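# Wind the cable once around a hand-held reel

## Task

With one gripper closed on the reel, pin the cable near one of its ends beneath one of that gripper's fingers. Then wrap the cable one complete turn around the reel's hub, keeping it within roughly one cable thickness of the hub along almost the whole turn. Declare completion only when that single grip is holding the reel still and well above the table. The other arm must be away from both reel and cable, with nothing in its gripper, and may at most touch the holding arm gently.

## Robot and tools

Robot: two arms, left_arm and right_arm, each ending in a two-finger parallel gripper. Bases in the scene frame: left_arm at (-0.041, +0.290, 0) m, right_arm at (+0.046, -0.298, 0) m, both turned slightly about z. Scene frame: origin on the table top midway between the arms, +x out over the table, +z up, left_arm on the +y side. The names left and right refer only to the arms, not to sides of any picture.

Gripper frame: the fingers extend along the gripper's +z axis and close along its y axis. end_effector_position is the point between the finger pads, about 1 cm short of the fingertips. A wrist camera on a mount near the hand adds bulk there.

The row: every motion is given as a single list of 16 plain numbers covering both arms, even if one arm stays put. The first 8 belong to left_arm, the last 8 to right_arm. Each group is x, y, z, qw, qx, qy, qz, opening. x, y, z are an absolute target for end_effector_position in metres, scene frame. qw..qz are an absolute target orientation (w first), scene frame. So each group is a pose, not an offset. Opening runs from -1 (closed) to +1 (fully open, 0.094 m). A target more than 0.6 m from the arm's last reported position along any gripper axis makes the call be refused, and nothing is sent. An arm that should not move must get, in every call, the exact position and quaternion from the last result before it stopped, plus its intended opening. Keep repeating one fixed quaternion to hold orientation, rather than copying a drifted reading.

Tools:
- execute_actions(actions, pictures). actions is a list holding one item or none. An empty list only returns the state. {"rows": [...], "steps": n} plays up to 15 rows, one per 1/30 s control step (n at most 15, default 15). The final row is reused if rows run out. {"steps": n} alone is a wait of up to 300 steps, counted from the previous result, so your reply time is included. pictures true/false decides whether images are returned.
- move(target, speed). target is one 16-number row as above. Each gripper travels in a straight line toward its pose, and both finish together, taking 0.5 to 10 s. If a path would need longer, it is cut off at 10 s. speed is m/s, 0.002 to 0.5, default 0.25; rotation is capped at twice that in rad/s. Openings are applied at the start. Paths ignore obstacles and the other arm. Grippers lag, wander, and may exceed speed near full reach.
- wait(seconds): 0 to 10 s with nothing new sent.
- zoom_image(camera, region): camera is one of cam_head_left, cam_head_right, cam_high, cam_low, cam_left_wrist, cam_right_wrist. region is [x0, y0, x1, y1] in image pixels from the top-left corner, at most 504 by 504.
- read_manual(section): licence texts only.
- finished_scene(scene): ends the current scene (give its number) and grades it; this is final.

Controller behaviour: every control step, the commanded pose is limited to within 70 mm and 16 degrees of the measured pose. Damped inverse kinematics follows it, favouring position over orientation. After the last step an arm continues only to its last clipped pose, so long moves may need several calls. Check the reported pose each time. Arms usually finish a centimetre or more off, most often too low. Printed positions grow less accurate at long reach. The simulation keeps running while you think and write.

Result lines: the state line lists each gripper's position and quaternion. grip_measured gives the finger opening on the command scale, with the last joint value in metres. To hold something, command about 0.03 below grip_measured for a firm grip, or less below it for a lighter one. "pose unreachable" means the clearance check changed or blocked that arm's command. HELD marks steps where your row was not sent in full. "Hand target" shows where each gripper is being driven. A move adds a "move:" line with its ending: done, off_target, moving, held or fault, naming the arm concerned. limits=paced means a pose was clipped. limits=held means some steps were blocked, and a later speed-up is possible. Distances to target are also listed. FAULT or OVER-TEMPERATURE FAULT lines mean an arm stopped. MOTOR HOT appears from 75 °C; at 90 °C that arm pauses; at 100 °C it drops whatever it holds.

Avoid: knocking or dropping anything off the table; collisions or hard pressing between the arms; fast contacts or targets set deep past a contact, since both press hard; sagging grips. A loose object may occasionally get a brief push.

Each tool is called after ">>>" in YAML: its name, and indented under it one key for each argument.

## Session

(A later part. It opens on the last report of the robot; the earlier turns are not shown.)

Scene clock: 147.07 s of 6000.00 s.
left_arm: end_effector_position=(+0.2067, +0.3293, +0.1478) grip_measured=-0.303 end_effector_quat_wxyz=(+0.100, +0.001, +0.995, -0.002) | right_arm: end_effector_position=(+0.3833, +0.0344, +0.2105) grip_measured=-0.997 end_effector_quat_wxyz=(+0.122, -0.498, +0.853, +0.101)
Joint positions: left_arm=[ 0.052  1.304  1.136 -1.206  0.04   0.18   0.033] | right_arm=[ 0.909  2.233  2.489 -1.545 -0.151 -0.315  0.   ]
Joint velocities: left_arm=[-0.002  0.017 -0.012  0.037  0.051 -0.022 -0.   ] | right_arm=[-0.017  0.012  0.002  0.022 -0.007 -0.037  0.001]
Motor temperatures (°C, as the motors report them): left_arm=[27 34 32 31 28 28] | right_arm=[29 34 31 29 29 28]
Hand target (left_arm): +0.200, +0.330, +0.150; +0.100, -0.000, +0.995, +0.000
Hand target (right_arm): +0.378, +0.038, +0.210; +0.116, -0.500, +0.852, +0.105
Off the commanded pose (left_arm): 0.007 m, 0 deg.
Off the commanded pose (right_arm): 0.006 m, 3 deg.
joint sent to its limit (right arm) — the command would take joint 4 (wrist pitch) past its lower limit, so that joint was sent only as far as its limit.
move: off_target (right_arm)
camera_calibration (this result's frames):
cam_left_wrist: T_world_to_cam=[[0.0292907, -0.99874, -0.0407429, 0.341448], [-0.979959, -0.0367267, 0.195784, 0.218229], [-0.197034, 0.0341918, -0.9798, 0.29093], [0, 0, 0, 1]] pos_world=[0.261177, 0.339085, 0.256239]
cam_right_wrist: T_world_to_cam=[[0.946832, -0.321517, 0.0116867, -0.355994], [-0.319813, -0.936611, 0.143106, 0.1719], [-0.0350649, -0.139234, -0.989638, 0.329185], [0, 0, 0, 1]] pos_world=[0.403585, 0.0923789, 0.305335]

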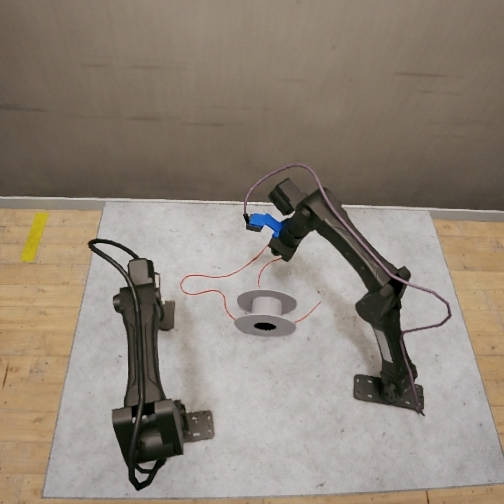

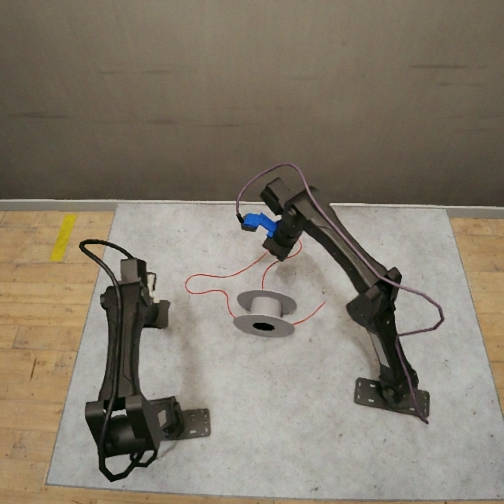

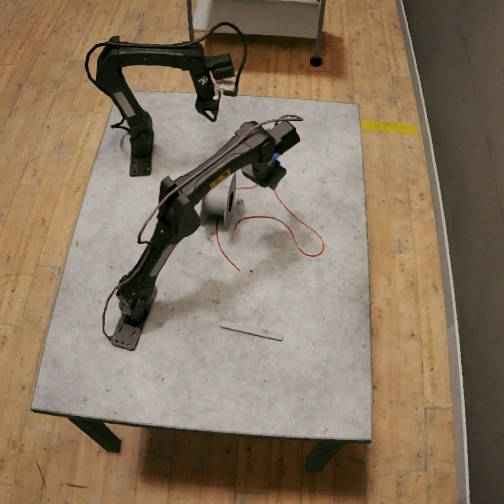

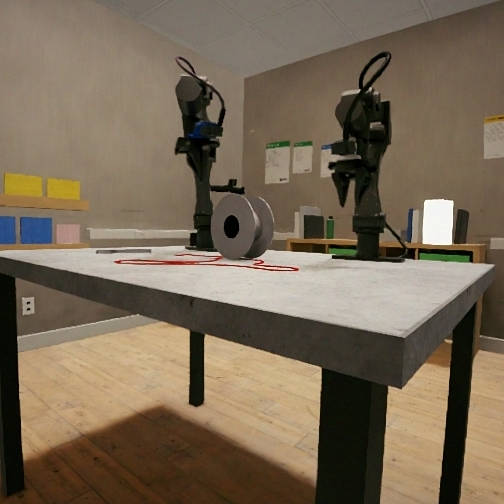

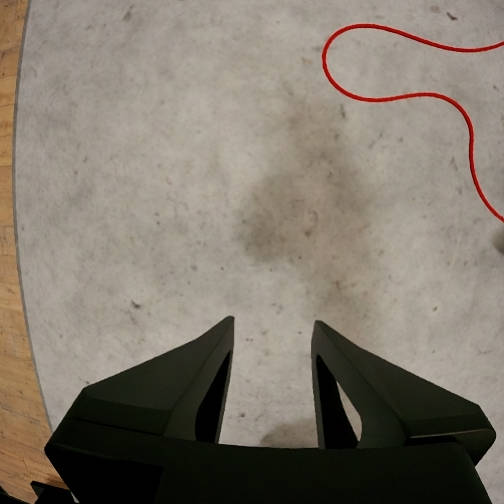

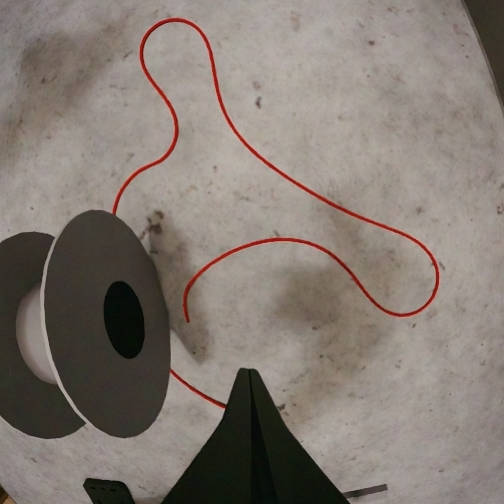

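>>> move:
  target: [0.375,0.285,0.05,0.1,0,0.99,0,-0.3,0.3,-0.3,0.18,0.1,0,0.99,0,-0.4]

Scene clock: 154.23 s of 6000.00 s.
left_arm: end_effector_position=(+0.3612, +0.2846, +0.0417) grip_measured=-0.303 end_effector_quat_wxyz=(+0.082, -0.001, +0.997, -0.002) | right_arm: end_effector_position=(+0.3066, -0.2978, +0.1764) grip_measured=-0.403 end_effector_quat_wxyz=(+0.100, -0.001, +0.995, -0.005)
Joint positions: left_arm=[-0.145  1.963  1.418 -0.862  0.002 -0.017  0.033] | right_arm=[ 0.194  1.351  1.285 -1.304  0.011  0.001  0.028]
Joint velocities: left_arm=[-0.012  0.017  0.002 -0.022 -0.037  0.007 -0.001] | right_arm=[-0.007 -0.012 -0.002  0.022 -0.051 -0.051 -0.   ]
Motor temperatures (°C, as the motors report them): left_arm=[27 34 32 31 28 28] | right_arm=[29 34 31 29 29 28]
Hand target (left_arm): +0.373, +0.282, +0.049; +0.099, -0.000, +0.995, +0.000
Hand target (right_arm): +0.301, -0.301, +0.177; +0.100, -0.001, +0.995, -0.010
Off the commanded pose (left_arm): 0.016 m, 2 deg.
Off the commanded pose (right_arm): 0.008 m, 1 deg.
move: off_target (left_arm)
camera_calibration (this result's frames):
cam_left_wrist: T_world_to_cam=[[0.0314068, -0.998669, -0.0409084, 0.28718], [-0.971949, -0.0400598, 0.231753, 0.385304], [-0.233083, 0.0324823, -0.971914, 0.232115], [0, 0, 0, 1]] pos_world=[0.419579, 0.294694, 0.148049]
cam_right_wrist: T_world_to_cam=[[0.185066, -0.98138, 0.0514233, -0.359771], [-0.950068, -0.165294, 0.264666, 0.242576], [-0.251238, -0.0978364, -0.962968, 0.320434], [0, 0, 0, 1]] pos_world=[0.37755, -0.281625, 0.262866]

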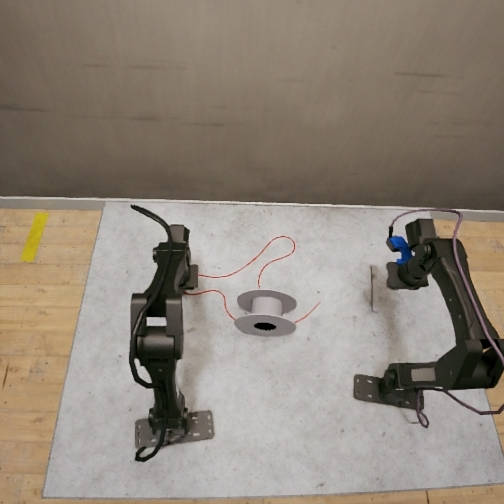

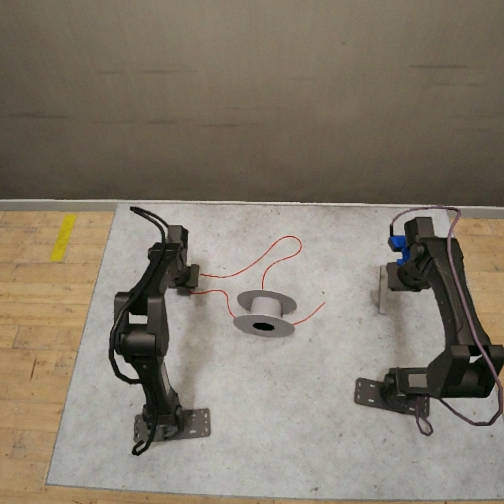

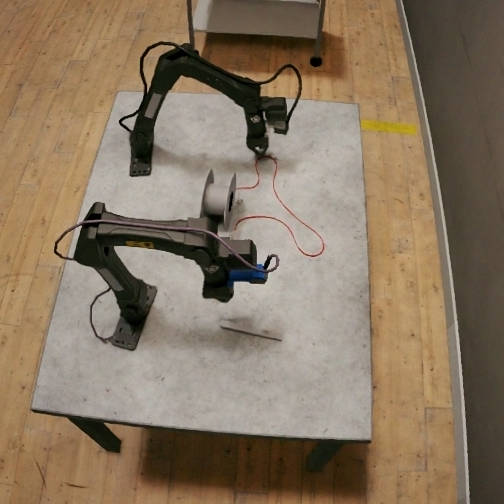

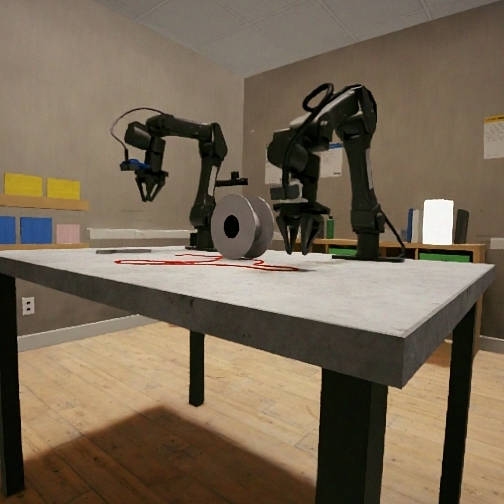

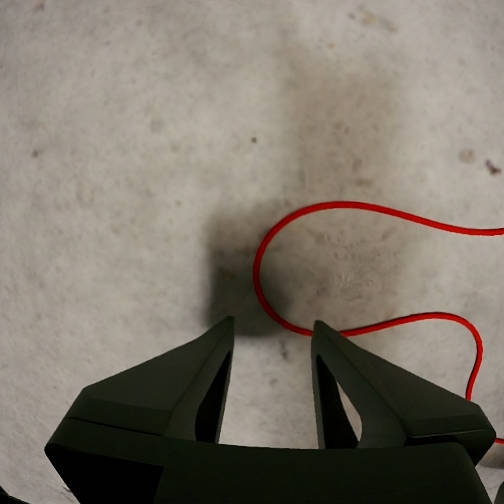

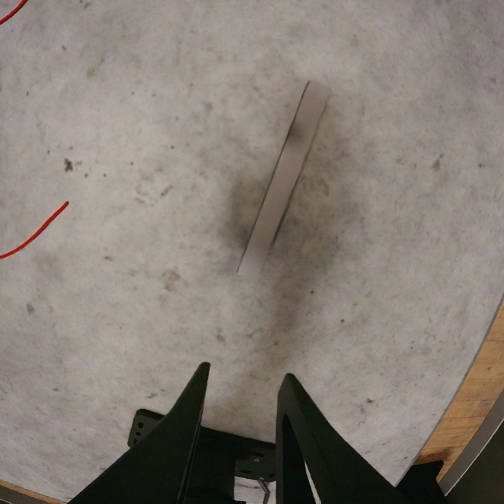

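>>> move:
  target: [0.385,0.292,0.0,0.1,0,0.99,0,-0.3,0.3,-0.3,0.18,0.1,0,0.99,0,-0.4]
  speed: 0.1

>>> execute_actions:
  actions:
    - {"rows":[[0.385,0.292,0.0,0.1,0,0.99,0,-1,0.3,-0.3,0.18,0.1,0,0.99,0,-0.4]]}
  pictures: false

>>> move:
  target: [0.25,0.2,0.2,0.1,0,0.99,0,-1,0.3,-0.3,0.18,0.1,0,0.99,0,-0.4]
  speed: 0.15

Scene clock: 159.37 s of 6000.00 s.
left_arm: end_effector_position=(+0.3898, +0.2867, +0.0132) grip_measured=-0.303 end_effector_quat_wxyz=(+0.112, +0.003, +0.994, -0.003) | right_arm: end_effector_position=(+0.3052, -0.2997, +0.1761) grip_measured=-0.403 end_effector_quat_wxyz=(+0.097, -0.001, +0.995, -0.006)
Joint positions: left_arm=[-0.138  2.054  1.419 -0.712  0.005 -0.003  0.033] | right_arm=[ 0.186  1.351  1.285 -1.31   0.011 -0.005  0.028]
Joint velocities: left_arm=[ 0.007  0.007 -0.007 -0.022 -0.022 -0.007 -0.   ] | right_arm=[-0.002  0.002  0.002 -0.11  -0.037  0.007  0.   ]
Motor temperatures (°C, as the motors report them): left_arm=[27 34 32 31 28 28] | right_arm=[29 33 31 29 29 28]
Hand target (left_arm): +0.385, +0.291, +0.000; +0.101, +0.000, +0.995, -0.000
Hand target (right_arm): +0.300, -0.300, +0.180; +0.101, +0.000, +0.995, -0.001
Off the commanded pose (left_arm): 0.015 m, 1 deg.
Off the commanded pose (right_arm): 0.006 m, 1 deg.
move: off_target (left_arm)
camera_calibration (this result's frames):
cam_left_wrist: T_world_to_cam=[[0.0266051, -0.998916, -0.0381932, 0.289167], [-0.984414, -0.0328248, 0.172773, 0.42335], [-0.17384, 0.0330013, -0.984221, 0.187961], [0, 0, 0, 1]] pos_world=[0.441733, 0.296547, 0.122896]
cam_right_wrist: T_world_to_cam=[[0.18486, -0.981405, 0.0516781, -0.361334], [-0.948603, -0.164443, 0.270391, 0.239808], [-0.256865, -0.0990065, -0.961363, 0.320714], [0, 0, 0, 1]] pos_world=[0.376659, -0.283428, 0.262154]

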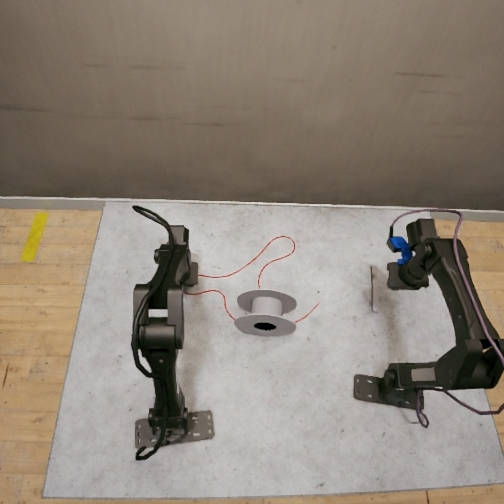

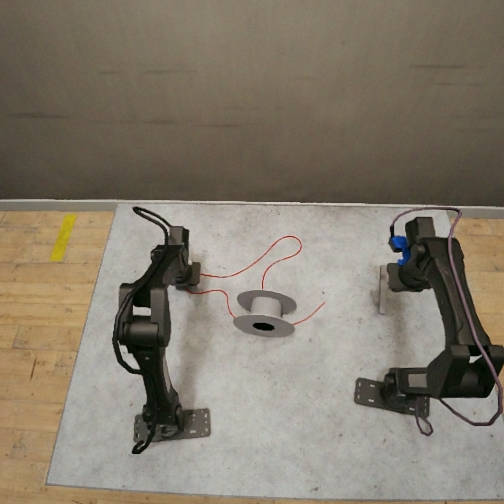

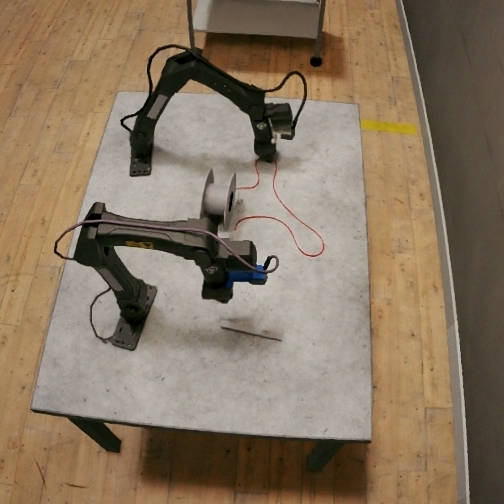

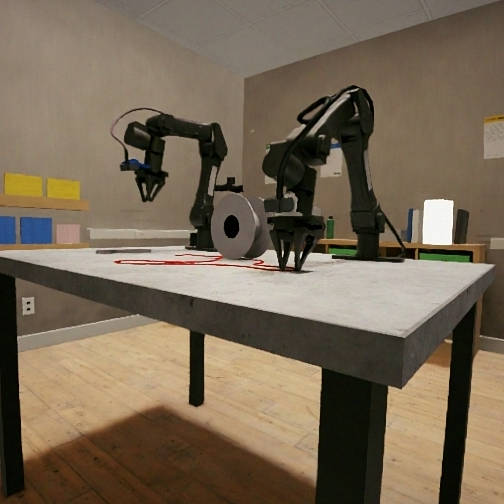

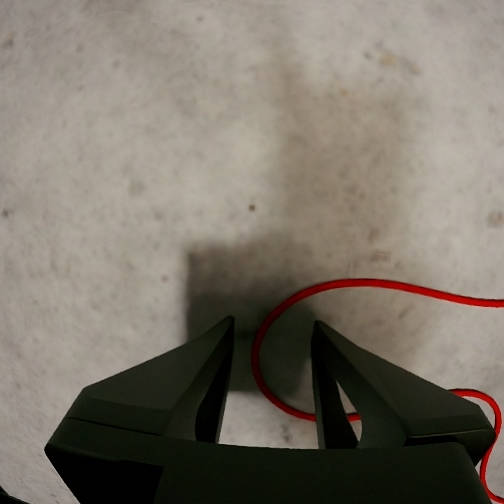

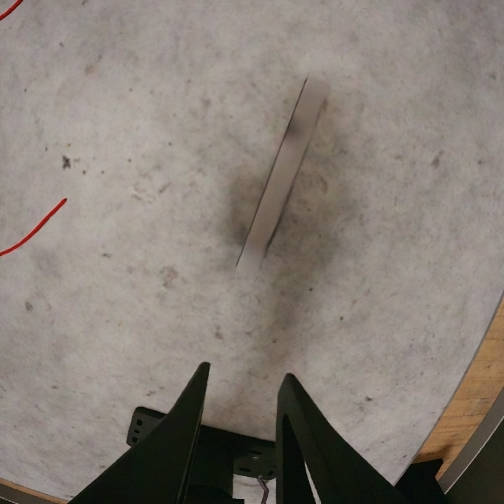

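Scene clock: 159.87 s of 6000.00 s.
left_arm: end_effector_position=(+0.3912, +0.2867, +0.0136) grip_measured=-0.966 end_effector_quat_wxyz=(+0.115, +0.003, +0.993, -0.003) | right_arm: end_effector_position=(+0.3050, -0.2997, +0.1761) grip_measured=-0.403 end_effector_quat_wxyz=(+0.097, -0.001, +0.995, -0.006)
Joint positions: left_arm=[-0.138  2.054  1.419 -0.706  0.005 -0.003  0.002] | right_arm=[ 0.186  1.351  1.285 -1.311  0.011 -0.005  0.028]
Joint velocities: left_arm=[ 0.012  0.007 -0.012 -0.037  0.051  0.007  0.   ] | right_arm=[ 0.002  0.012 -0.012  0.037  0.007 -0.051  0.   ]
Motor temperatures (°C, as the motors report them): left_arm=[27 34 32 31 28 28] | right_arm=[29 33 31 29 29 28]
Hand target (left_arm): +0.385, +0.292, +0.000; +0.100, -0.000, +0.995, -0.000
Hand target (right_arm): +0.300, -0.300, +0.180; +0.100, +0.000, +0.995, -0.000
Off the commanded pose (left_arm): 0.016 m, 2 deg.
Off the commanded pose (right_arm): 0.006 m, 1 deg.
Steps of this call (steps 1 to 15: all 15 steps of this action). Readings (end_effector_position):
1: left_arm (+0.3899, +0.2867, +0.0133) | right_arm (+0.3051, -0.2997, +0.1761)
2: left_arm (+0.3906, +0.2866, +0.0134) | right_arm (+0.3051, -0.2997, +0.1761)
4: left_arm (+0.3910, +0.2867, +0.0135) | right_arm (+0.3051, -0.2997, +0.1761)
8: left_arm (+0.3912, +0.2867, +0.0136) | right_arm (+0.3051, -0.2997, +0.1761)
15: the state above

Scene clock: 162.37 s of 6000.00 s.
left_arm: end_effector_position=(+0.2472, +0.2034, +0.1879) grip_measured=-0.966 end_effector_quat_wxyz=(+0.083, -0.000, +0.997, +0.002) | right_arm: end_effector_position=(+0.3050, -0.2997, +0.1761) grip_measured=-0.403 end_effector_quat_wxyz=(+0.097, -0.001, +0.995, -0.006)
Joint positions: left_arm=[-0.46   1.552  1.514 -1.377 -0.058 -0.326  0.002] | right_arm=[ 0.186  1.351  1.285 -1.311  0.011 -0.006  0.028]
Joint velocities: left_arm=[-0.007  0.002  0.012  0.051 -0.022 -0.066 -0.   ] | right_arm=[ 0.002 -0.027  0.007 -0.022 -0.007  0.051 -0.   ]
Motor temperatures (°C, as the motors report them): left_arm=[27 34 32 31 28 28] | right_arm=[29 33 31 29 29 28]
Hand target (left_arm): +0.247, +0.202, +0.201; +0.099, -0.000, +0.995, +0.001
Hand target (right_arm): +0.300, -0.300, +0.180; +0.101, -0.000, +0.995, -0.000
Off the commanded pose (left_arm): 0.013 m, 2 deg.
Off the commanded pose (right_arm): 0.006 m, 1 deg.
move: off_target (left_arm)
camera_calibration (this result's frames):
cam_left_wrist: T_world_to_cam=[[0.0304635, -0.998266, -0.050375, 0.217608], [-0.972452, -0.0412531, 0.229424, 0.238255], [-0.231104, 0.0419982, -0.972022, 0.347923], [0, 0, 0, 1]] pos_world=[0.305469, 0.212447, 0.29449]
cam_right_wrist: T_world_to_cam=[[0.185267, -0.981332, 0.0516064, -0.361387], [-0.948333, -0.164779, 0.271131, 0.239328], [-0.257566, -0.0991716, -0.961158, 0.32076], [0, 0, 0, 1]] pos_world=[0.376532, -0.283394, 0.262062]

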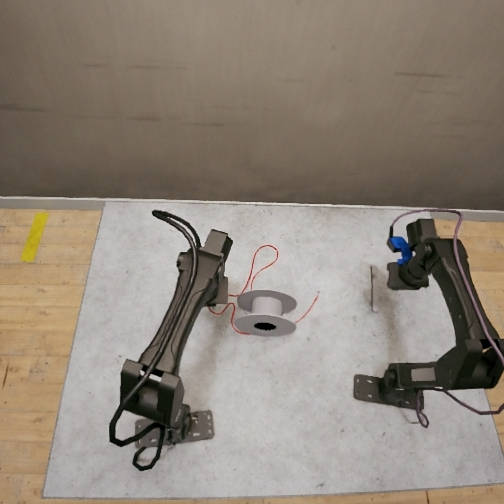

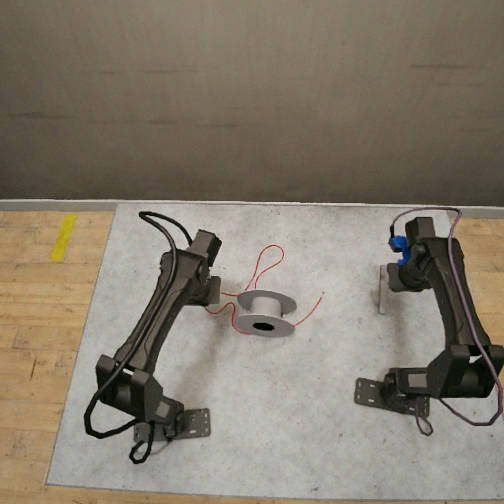

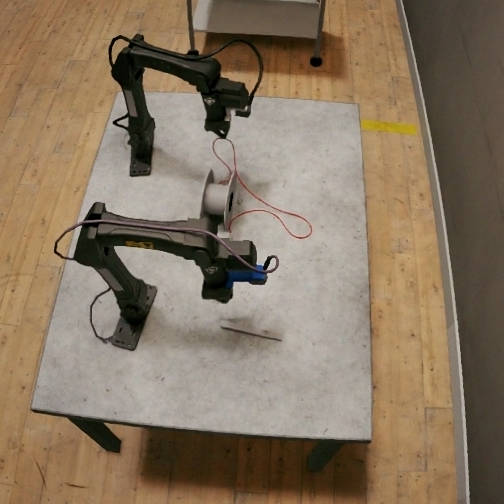

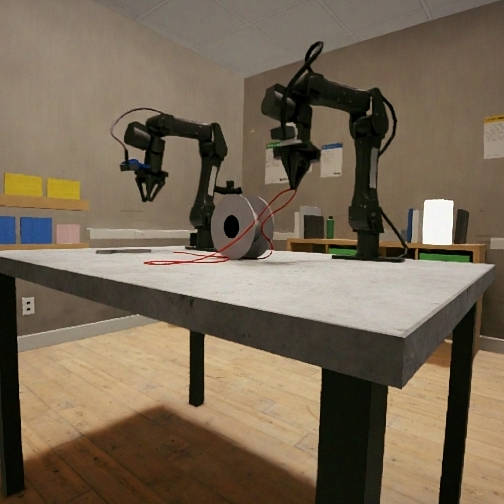

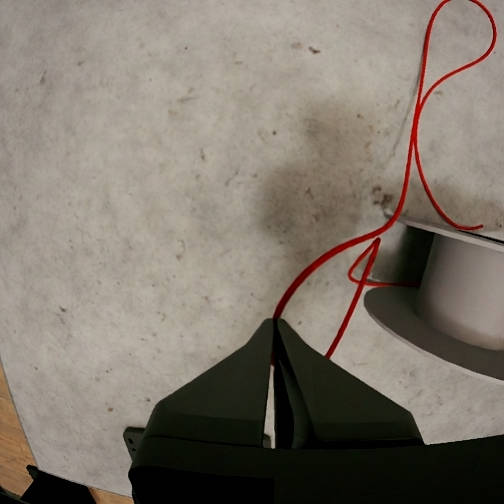

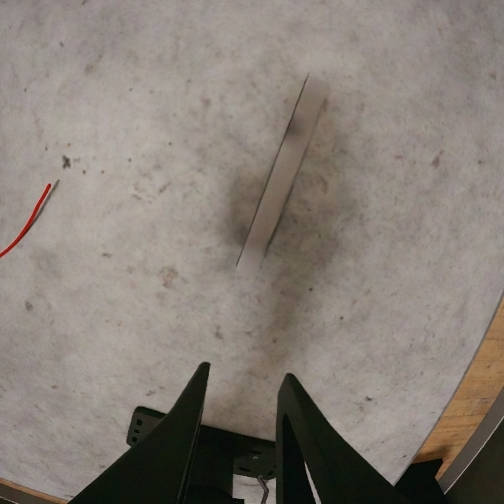

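>>> move:
  target: [0.285,0.1,0.22,0.1,0,0.99,0,-1,0.25,-0.36,0.18,0.1,0,0.99,0,-0.4]
  speed: 0.12

>>> move:
  target: [0.28,-0.06,0.2,0.12,0.1,0.98,-0.1,-1,0.25,-0.36,0.18,0.1,0,0.99,0,-0.4]
  speed: 0.1

Scene clock: 167.33 s of 6000.00 s.
left_arm: end_effector_position=(+0.2807, +0.1010, +0.2141) grip_measured=-0.966 end_effector_quat_wxyz=(+0.094, +0.001, +0.996, -0.001) | right_arm: end_effector_position=(+0.2563, -0.3639, +0.1802) grip_measured=-0.403 end_effector_quat_wxyz=(+0.100, -0.000, +0.995, -0.013)
Joint positions: left_arm=[-0.713  1.864  1.977 -1.524 -0.101 -0.572  0.002] | right_arm=[-0.154  1.207  1.2   -1.367 -0.043 -0.34   0.028]
Joint velocities: left_arm=[ 0.002 -0.012 -0.012 -0.007 -0.007 -0.022 -0.   ] | right_arm=[-0.002  0.012 -0.017  0.037 -0.037 -0.051  0.   ]
Motor temperatures (°C, as the motors report them): left_arm=[27 34 32 31 28 28] | right_arm=[29 33 31 29 29 28]
Hand target (left_arm): +0.282, +0.099, +0.219; +0.100, +0.000, +0.995, +0.001
Hand target (right_arm): +0.250, -0.361, +0.179; +0.099, -0.000, +0.995, -0.005
Off the commanded pose (left_arm): 0.007 m, 1 deg.
Off the commanded pose (right_arm): 0.007 m, 1 deg.
move: done
camera_calibration (this result's frames):
cam_left_wrist: T_world_to_cam=[[0.0283804, -0.998694, -0.0424722, 0.114585], [-0.977662, -0.0365848, 0.206973, 0.266323], [-0.208256, 0.0356495, -0.977424, 0.38075], [0, 0, 0, 1]] pos_world=[0.336416, 0.110605, 0.321899]
cam_right_wrist: T_world_to_cam=[[0.182077, -0.981047, 0.0662869, -0.417341], [-0.950519, -0.158351, 0.26728, 0.185046], [-0.251718, -0.111672, -0.961336, 0.29981], [0, 0, 0, 1]] pos_world=[0.327345, -0.346648, 0.266423]

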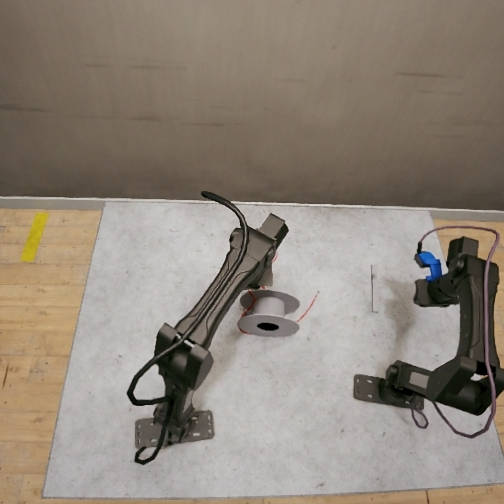

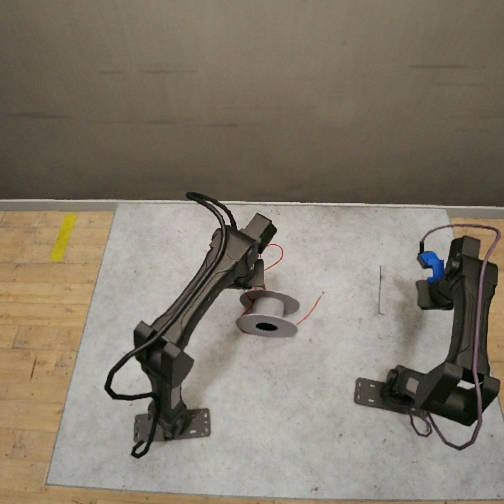

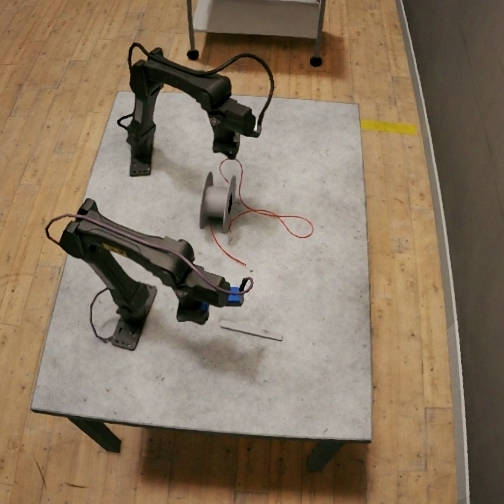

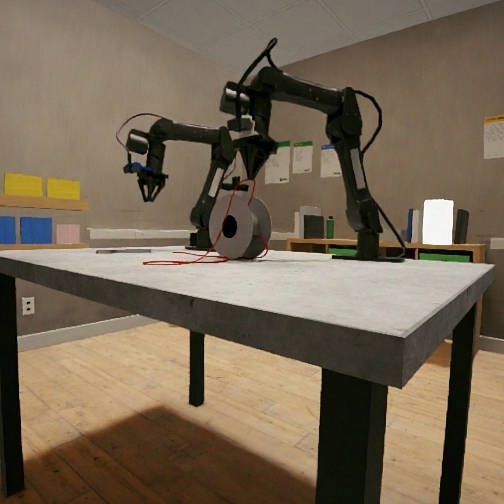

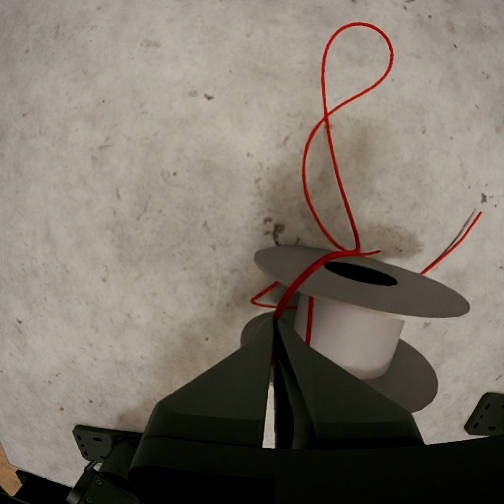

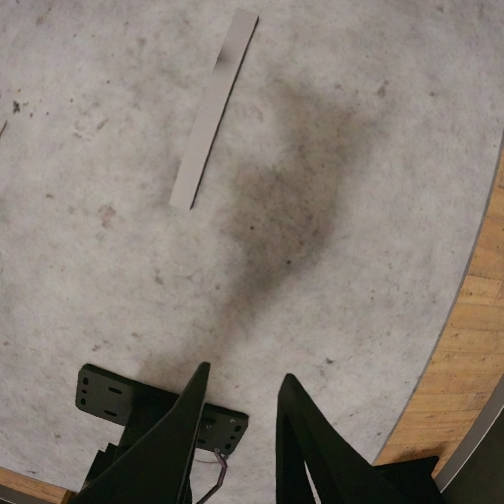

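Scene clock: 169.30 s of 6000.00 s.
left_arm: end_effector_position=(+0.2735, -0.0518, +0.1923) grip_measured=-0.966 end_effector_quat_wxyz=(+0.108, +0.101, +0.985, -0.087) | right_arm: end_effector_position=(+0.2565, -0.3621, +0.1802) grip_measured=-0.403 end_effector_quat_wxyz=(+0.101, -0.003, +0.995, -0.008)
Joint positions: left_arm=[-0.966  2.13   2.25  -1.413 -0.016 -0.629  0.002] | right_arm=[-0.154  1.207  1.2   -1.369 -0.053 -0.344  0.028]
Joint velocities: left_arm=[-0.002  0.002  0.032 -0.037  0.037  0.007  0.   ] | right_arm=[-0.017 -0.012 -0.002  0.022  0.037 -0.037 -0.001]
Motor temperatures (°C, as the motors report them): left_arm=[27 34 32 31 28 28] | right_arm=[29 33 31 29 29 28]
Hand target (left_arm): +0.276, -0.060, +0.200; +0.119, +0.101, +0.983, -0.100
Hand target (right_arm): +0.250, -0.360, +0.180; +0.101, +0.000, +0.995, -0.000
Off the commanded pose (left_arm): 0.013 m, 2 deg.
Off the commanded pose (right_arm): 0.007 m, 1 deg.
move: off_target (left_arm)
camera_calibration (this result's frames):
cam_left_wrist: T_world_to_cam=[[-0.187073, -0.976595, 0.106144, -0.00719203], [-0.965209, 0.202828, 0.165024, 0.275327], [-0.182691, -0.0715791, -0.980561, 0.351497], [0, 0, 0, 1]] pos_world=[0.328618, -0.037708, 0.299992]
cam_right_wrist: T_world_to_cam=[[0.187897, -0.980478, 0.0579437, -0.415407], [-0.950002, -0.166444, 0.264182, 0.183039], [-0.24938, -0.104686, -0.962731, 0.302258], [0, 0, 0, 1]] pos_world=[0.327319, -0.345189, 0.266708]

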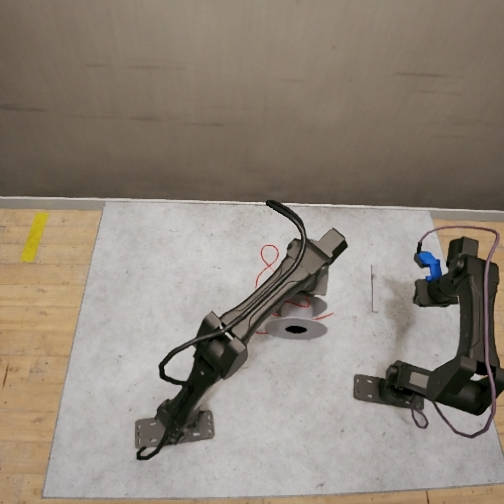

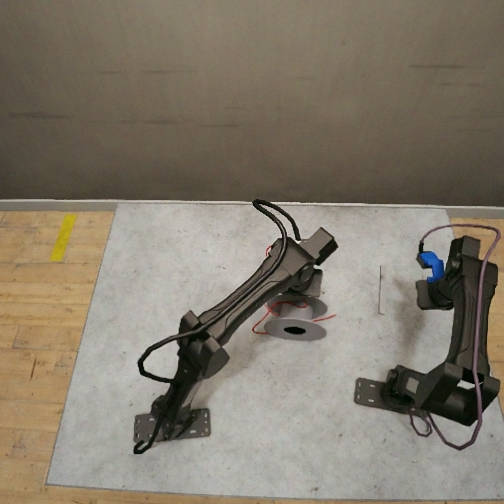

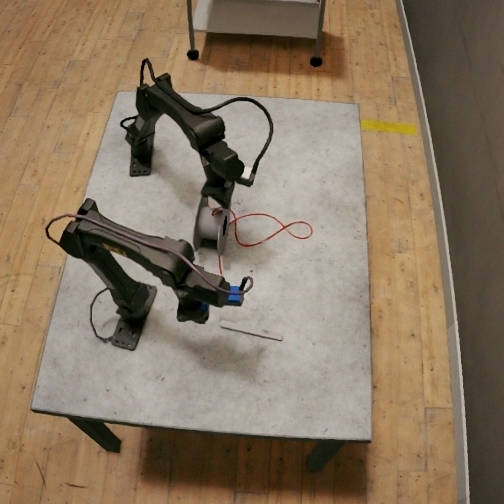

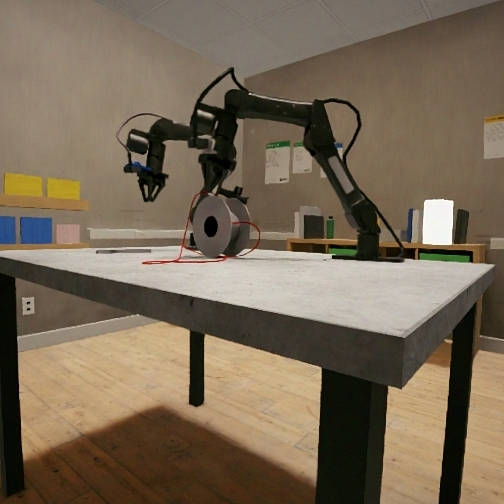

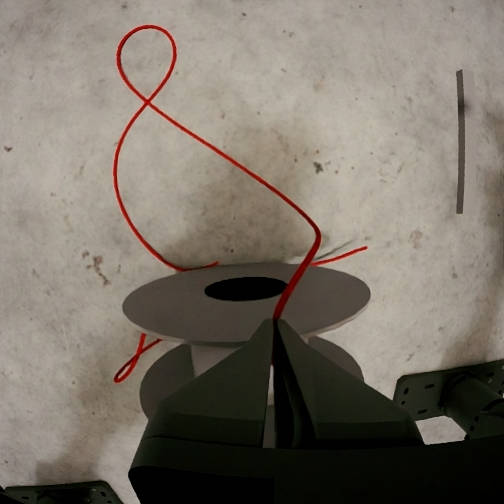

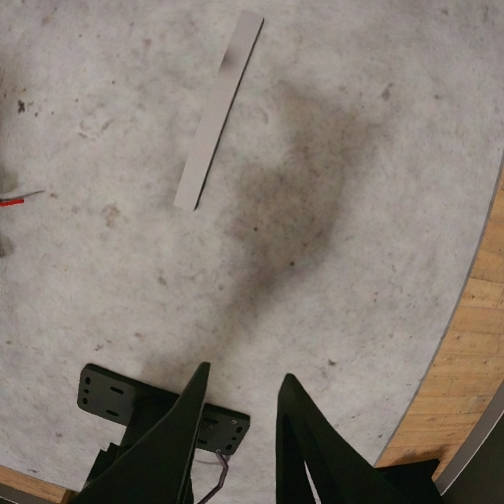

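>>> move:
  target: [0.27,0.03,0.22,0.12,0.1,0.98,-0.1,-1,0.245,-0.17,0.065,0.3,-0.64,0.64,0.3,0.8]
  speed: 0.2

Scene clock: 182.87 s of 6000.00 s.
left_arm: end_effector_position=(+0.2720, +0.0258, +0.2149) grip_measured=-0.966 end_effector_quat_wxyz=(+0.113, +0.102, +0.984, -0.094) | right_arm: end_effector_position=(+0.2518, -0.1753, +0.0651) grip_measured=+0.797 end_effector_quat_wxyz=(-0.306, +0.642, -0.645, -0.280)
Joint positions: left_arm=[-0.82   1.875  1.967 -1.37   0.032 -0.489  0.002] | right_arm=[ 0.125  1.434  0.661 -0.819 -0.856 -1.64   0.084]
Joint velocities: left_arm=[ 0.007  0.002  0.022  0.022 -0.037 -0.007  0.   ] | right_arm=[ 0.002  0.032 -0.012 -0.081 -0.037  0.007  0.   ]
Motor temperatures (°C, as the motors report them): left_arm=[27 36 32 31 28 28] | right_arm=[29 32 31 29 29 28]
Hand target (left_arm): +0.272, +0.030, +0.221; +0.121, +0.100, +0.982, -0.101
Hand target (right_arm): +0.246, -0.170, +0.063; -0.308, +0.640, -0.638, -0.298
Off the commanded pose (left_arm): 0.007 m, 1 deg.
Off the commanded pose (right_arm): 0.009 m, 2 deg.
move: done
camera_calibration (this result's frames):
cam_left_wrist: T_world_to_cam=[[-0.189834, -0.974465, 0.119919, 0.0636126], [-0.966037, 0.207194, 0.154414, 0.256769], [-0.175318, -0.086533, -0.980702, 0.377352], [0, 0, 0, 1]] pos_world=[0.32628, 0.0414406, 0.322792]
cam_right_wrist: T_world_to_cam=[[0.979053, 0.103031, 0.175613, -0.241587], [0.161978, -0.91673, -0.365198, -0.130496], [0.123363, 0.385993, -0.914216, 0.198798], [0, 0, 0, 1]] pos_world=[0.233139, -0.171473, 0.176514]

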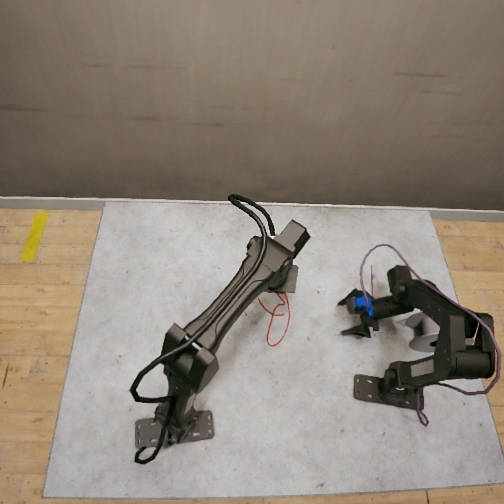

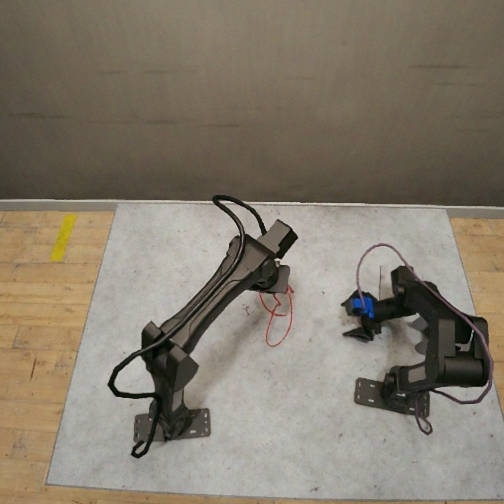

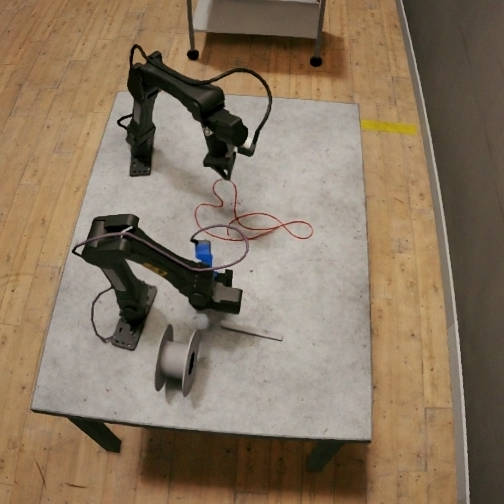

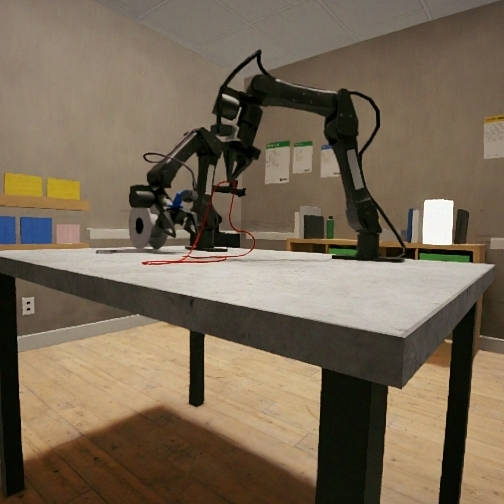

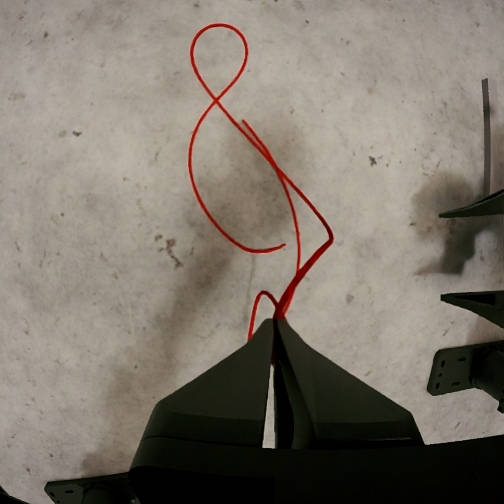

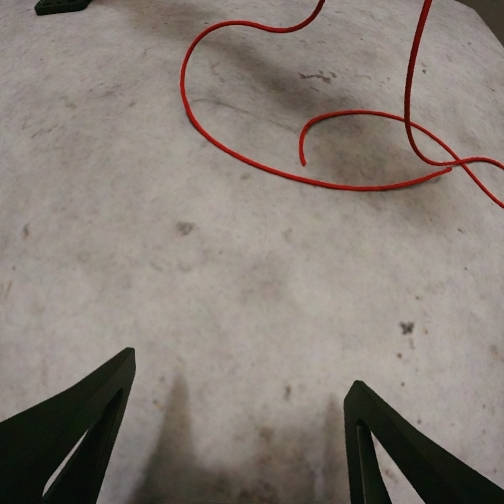

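>>> move:
  target: [0.27,0.03,0.22,0.12,0.1,0.98,-0.1,-1,0.24,-0.4,0.24,0.1,0.6,0.79,-0.08,0.3]
  speed: 0.5

Scene clock: 189.47 s of 6000.00 s.
left_arm: end_effector_position=(+0.2723, +0.0254, +0.2151) grip_measured=-0.966 end_effector_quat_wxyz=(+0.113, +0.102, +0.984, -0.095) | right_arm: end_effector_position=(+0.2397, -0.3948, +0.2369) grip_measured=+0.303 end_effector_quat_wxyz=(+0.140, +0.582, +0.799, -0.059)
Joint positions: left_arm=[-0.82   1.875  1.967 -1.368  0.032 -0.489  0.002] | right_arm=[-0.114  1.222  1.426 -1.544  0.201  0.934  0.061]
Joint velocities: left_arm=[-0.002  0.022 -0.012 -0.037  0.022 -0.037  0.   ] | right_arm=[-0.017  0.012  0.007 -0.022  0.022 -0.022  0.   ]
Motor temperatures (°C, as the motors report them): left_arm=[27 36 32 31 28 28] | right_arm=[29 31 31 29 29 28]
Hand target (left_arm): +0.270, +0.030, +0.220; +0.120, +0.100, +0.983, -0.100
Hand target (right_arm): +0.238, -0.400, +0.241; +0.142, +0.591, +0.791, -0.070
Off the commanded pose (left_arm): 0.007 m, 1 deg.
Off the commanded pose (right_arm): 0.006 m, 6 deg.
joint sent to its limit (right arm) — the command would take joint 4 (wrist pitch) past its lower limit, so that joint was sent only as far as its limit.
move: off_target (right_arm)
camera_calibration (this result's frames):
cam_left_wrist: T_world_to_cam=[[-0.190456, -0.974204, 0.12105, 0.0632412], [-0.96614, 0.207872, 0.152847, 0.257462], [-0.174067, -0.0878411, -0.980808, 0.377228], [0, 0, 0, 1]] pos_world=[0.326452, 0.0412269, 0.322981]
cam_right_wrist: T_world_to_cam=[[-0.877138, -0.480157, -0.00885045, 0.0210962], [-0.475421, 0.865587, 0.157269, 0.465617], [-0.0678528, 0.142154, -0.987516, 0.409008], [0, 0, 0, 1]] pos_world=[0.267621, -0.451045, 0.330862]

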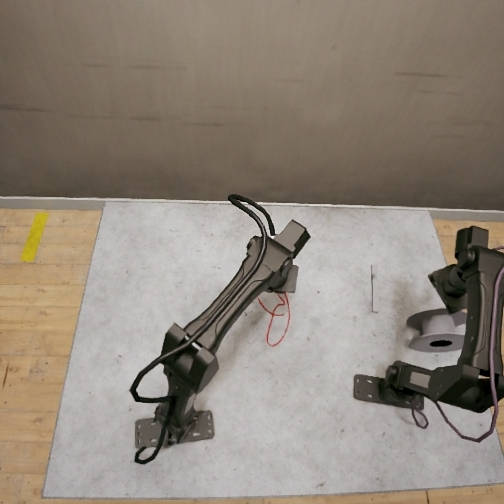

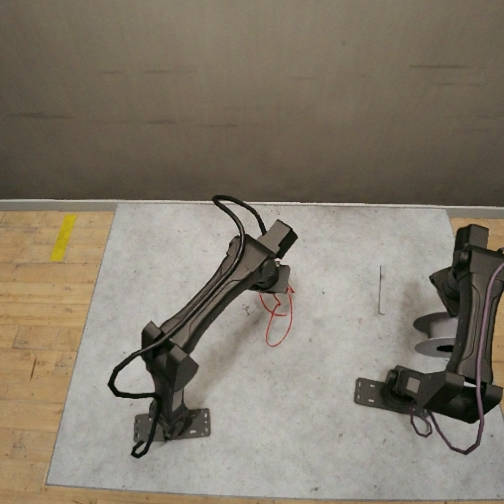

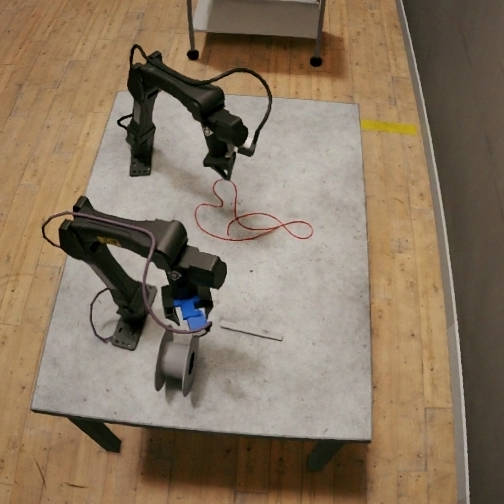

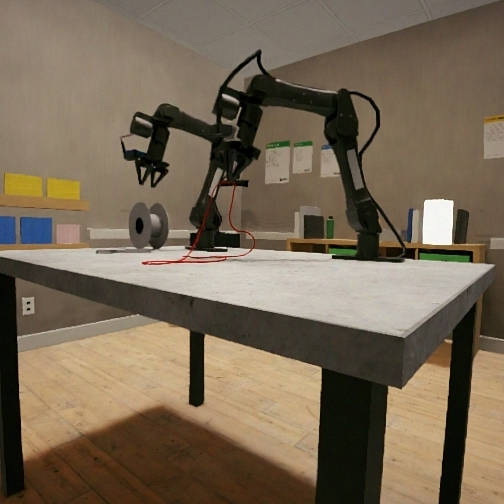

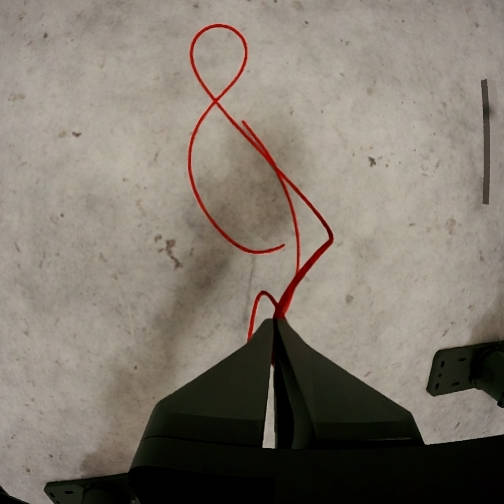

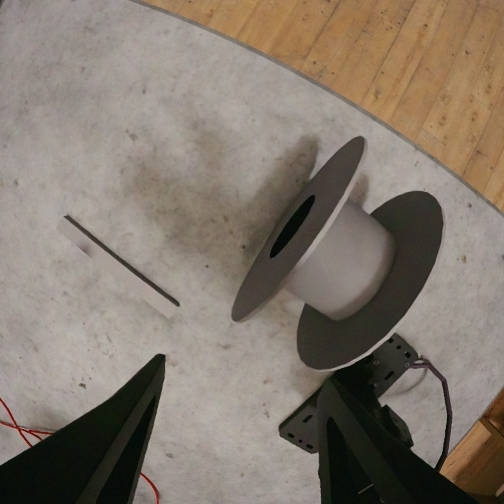

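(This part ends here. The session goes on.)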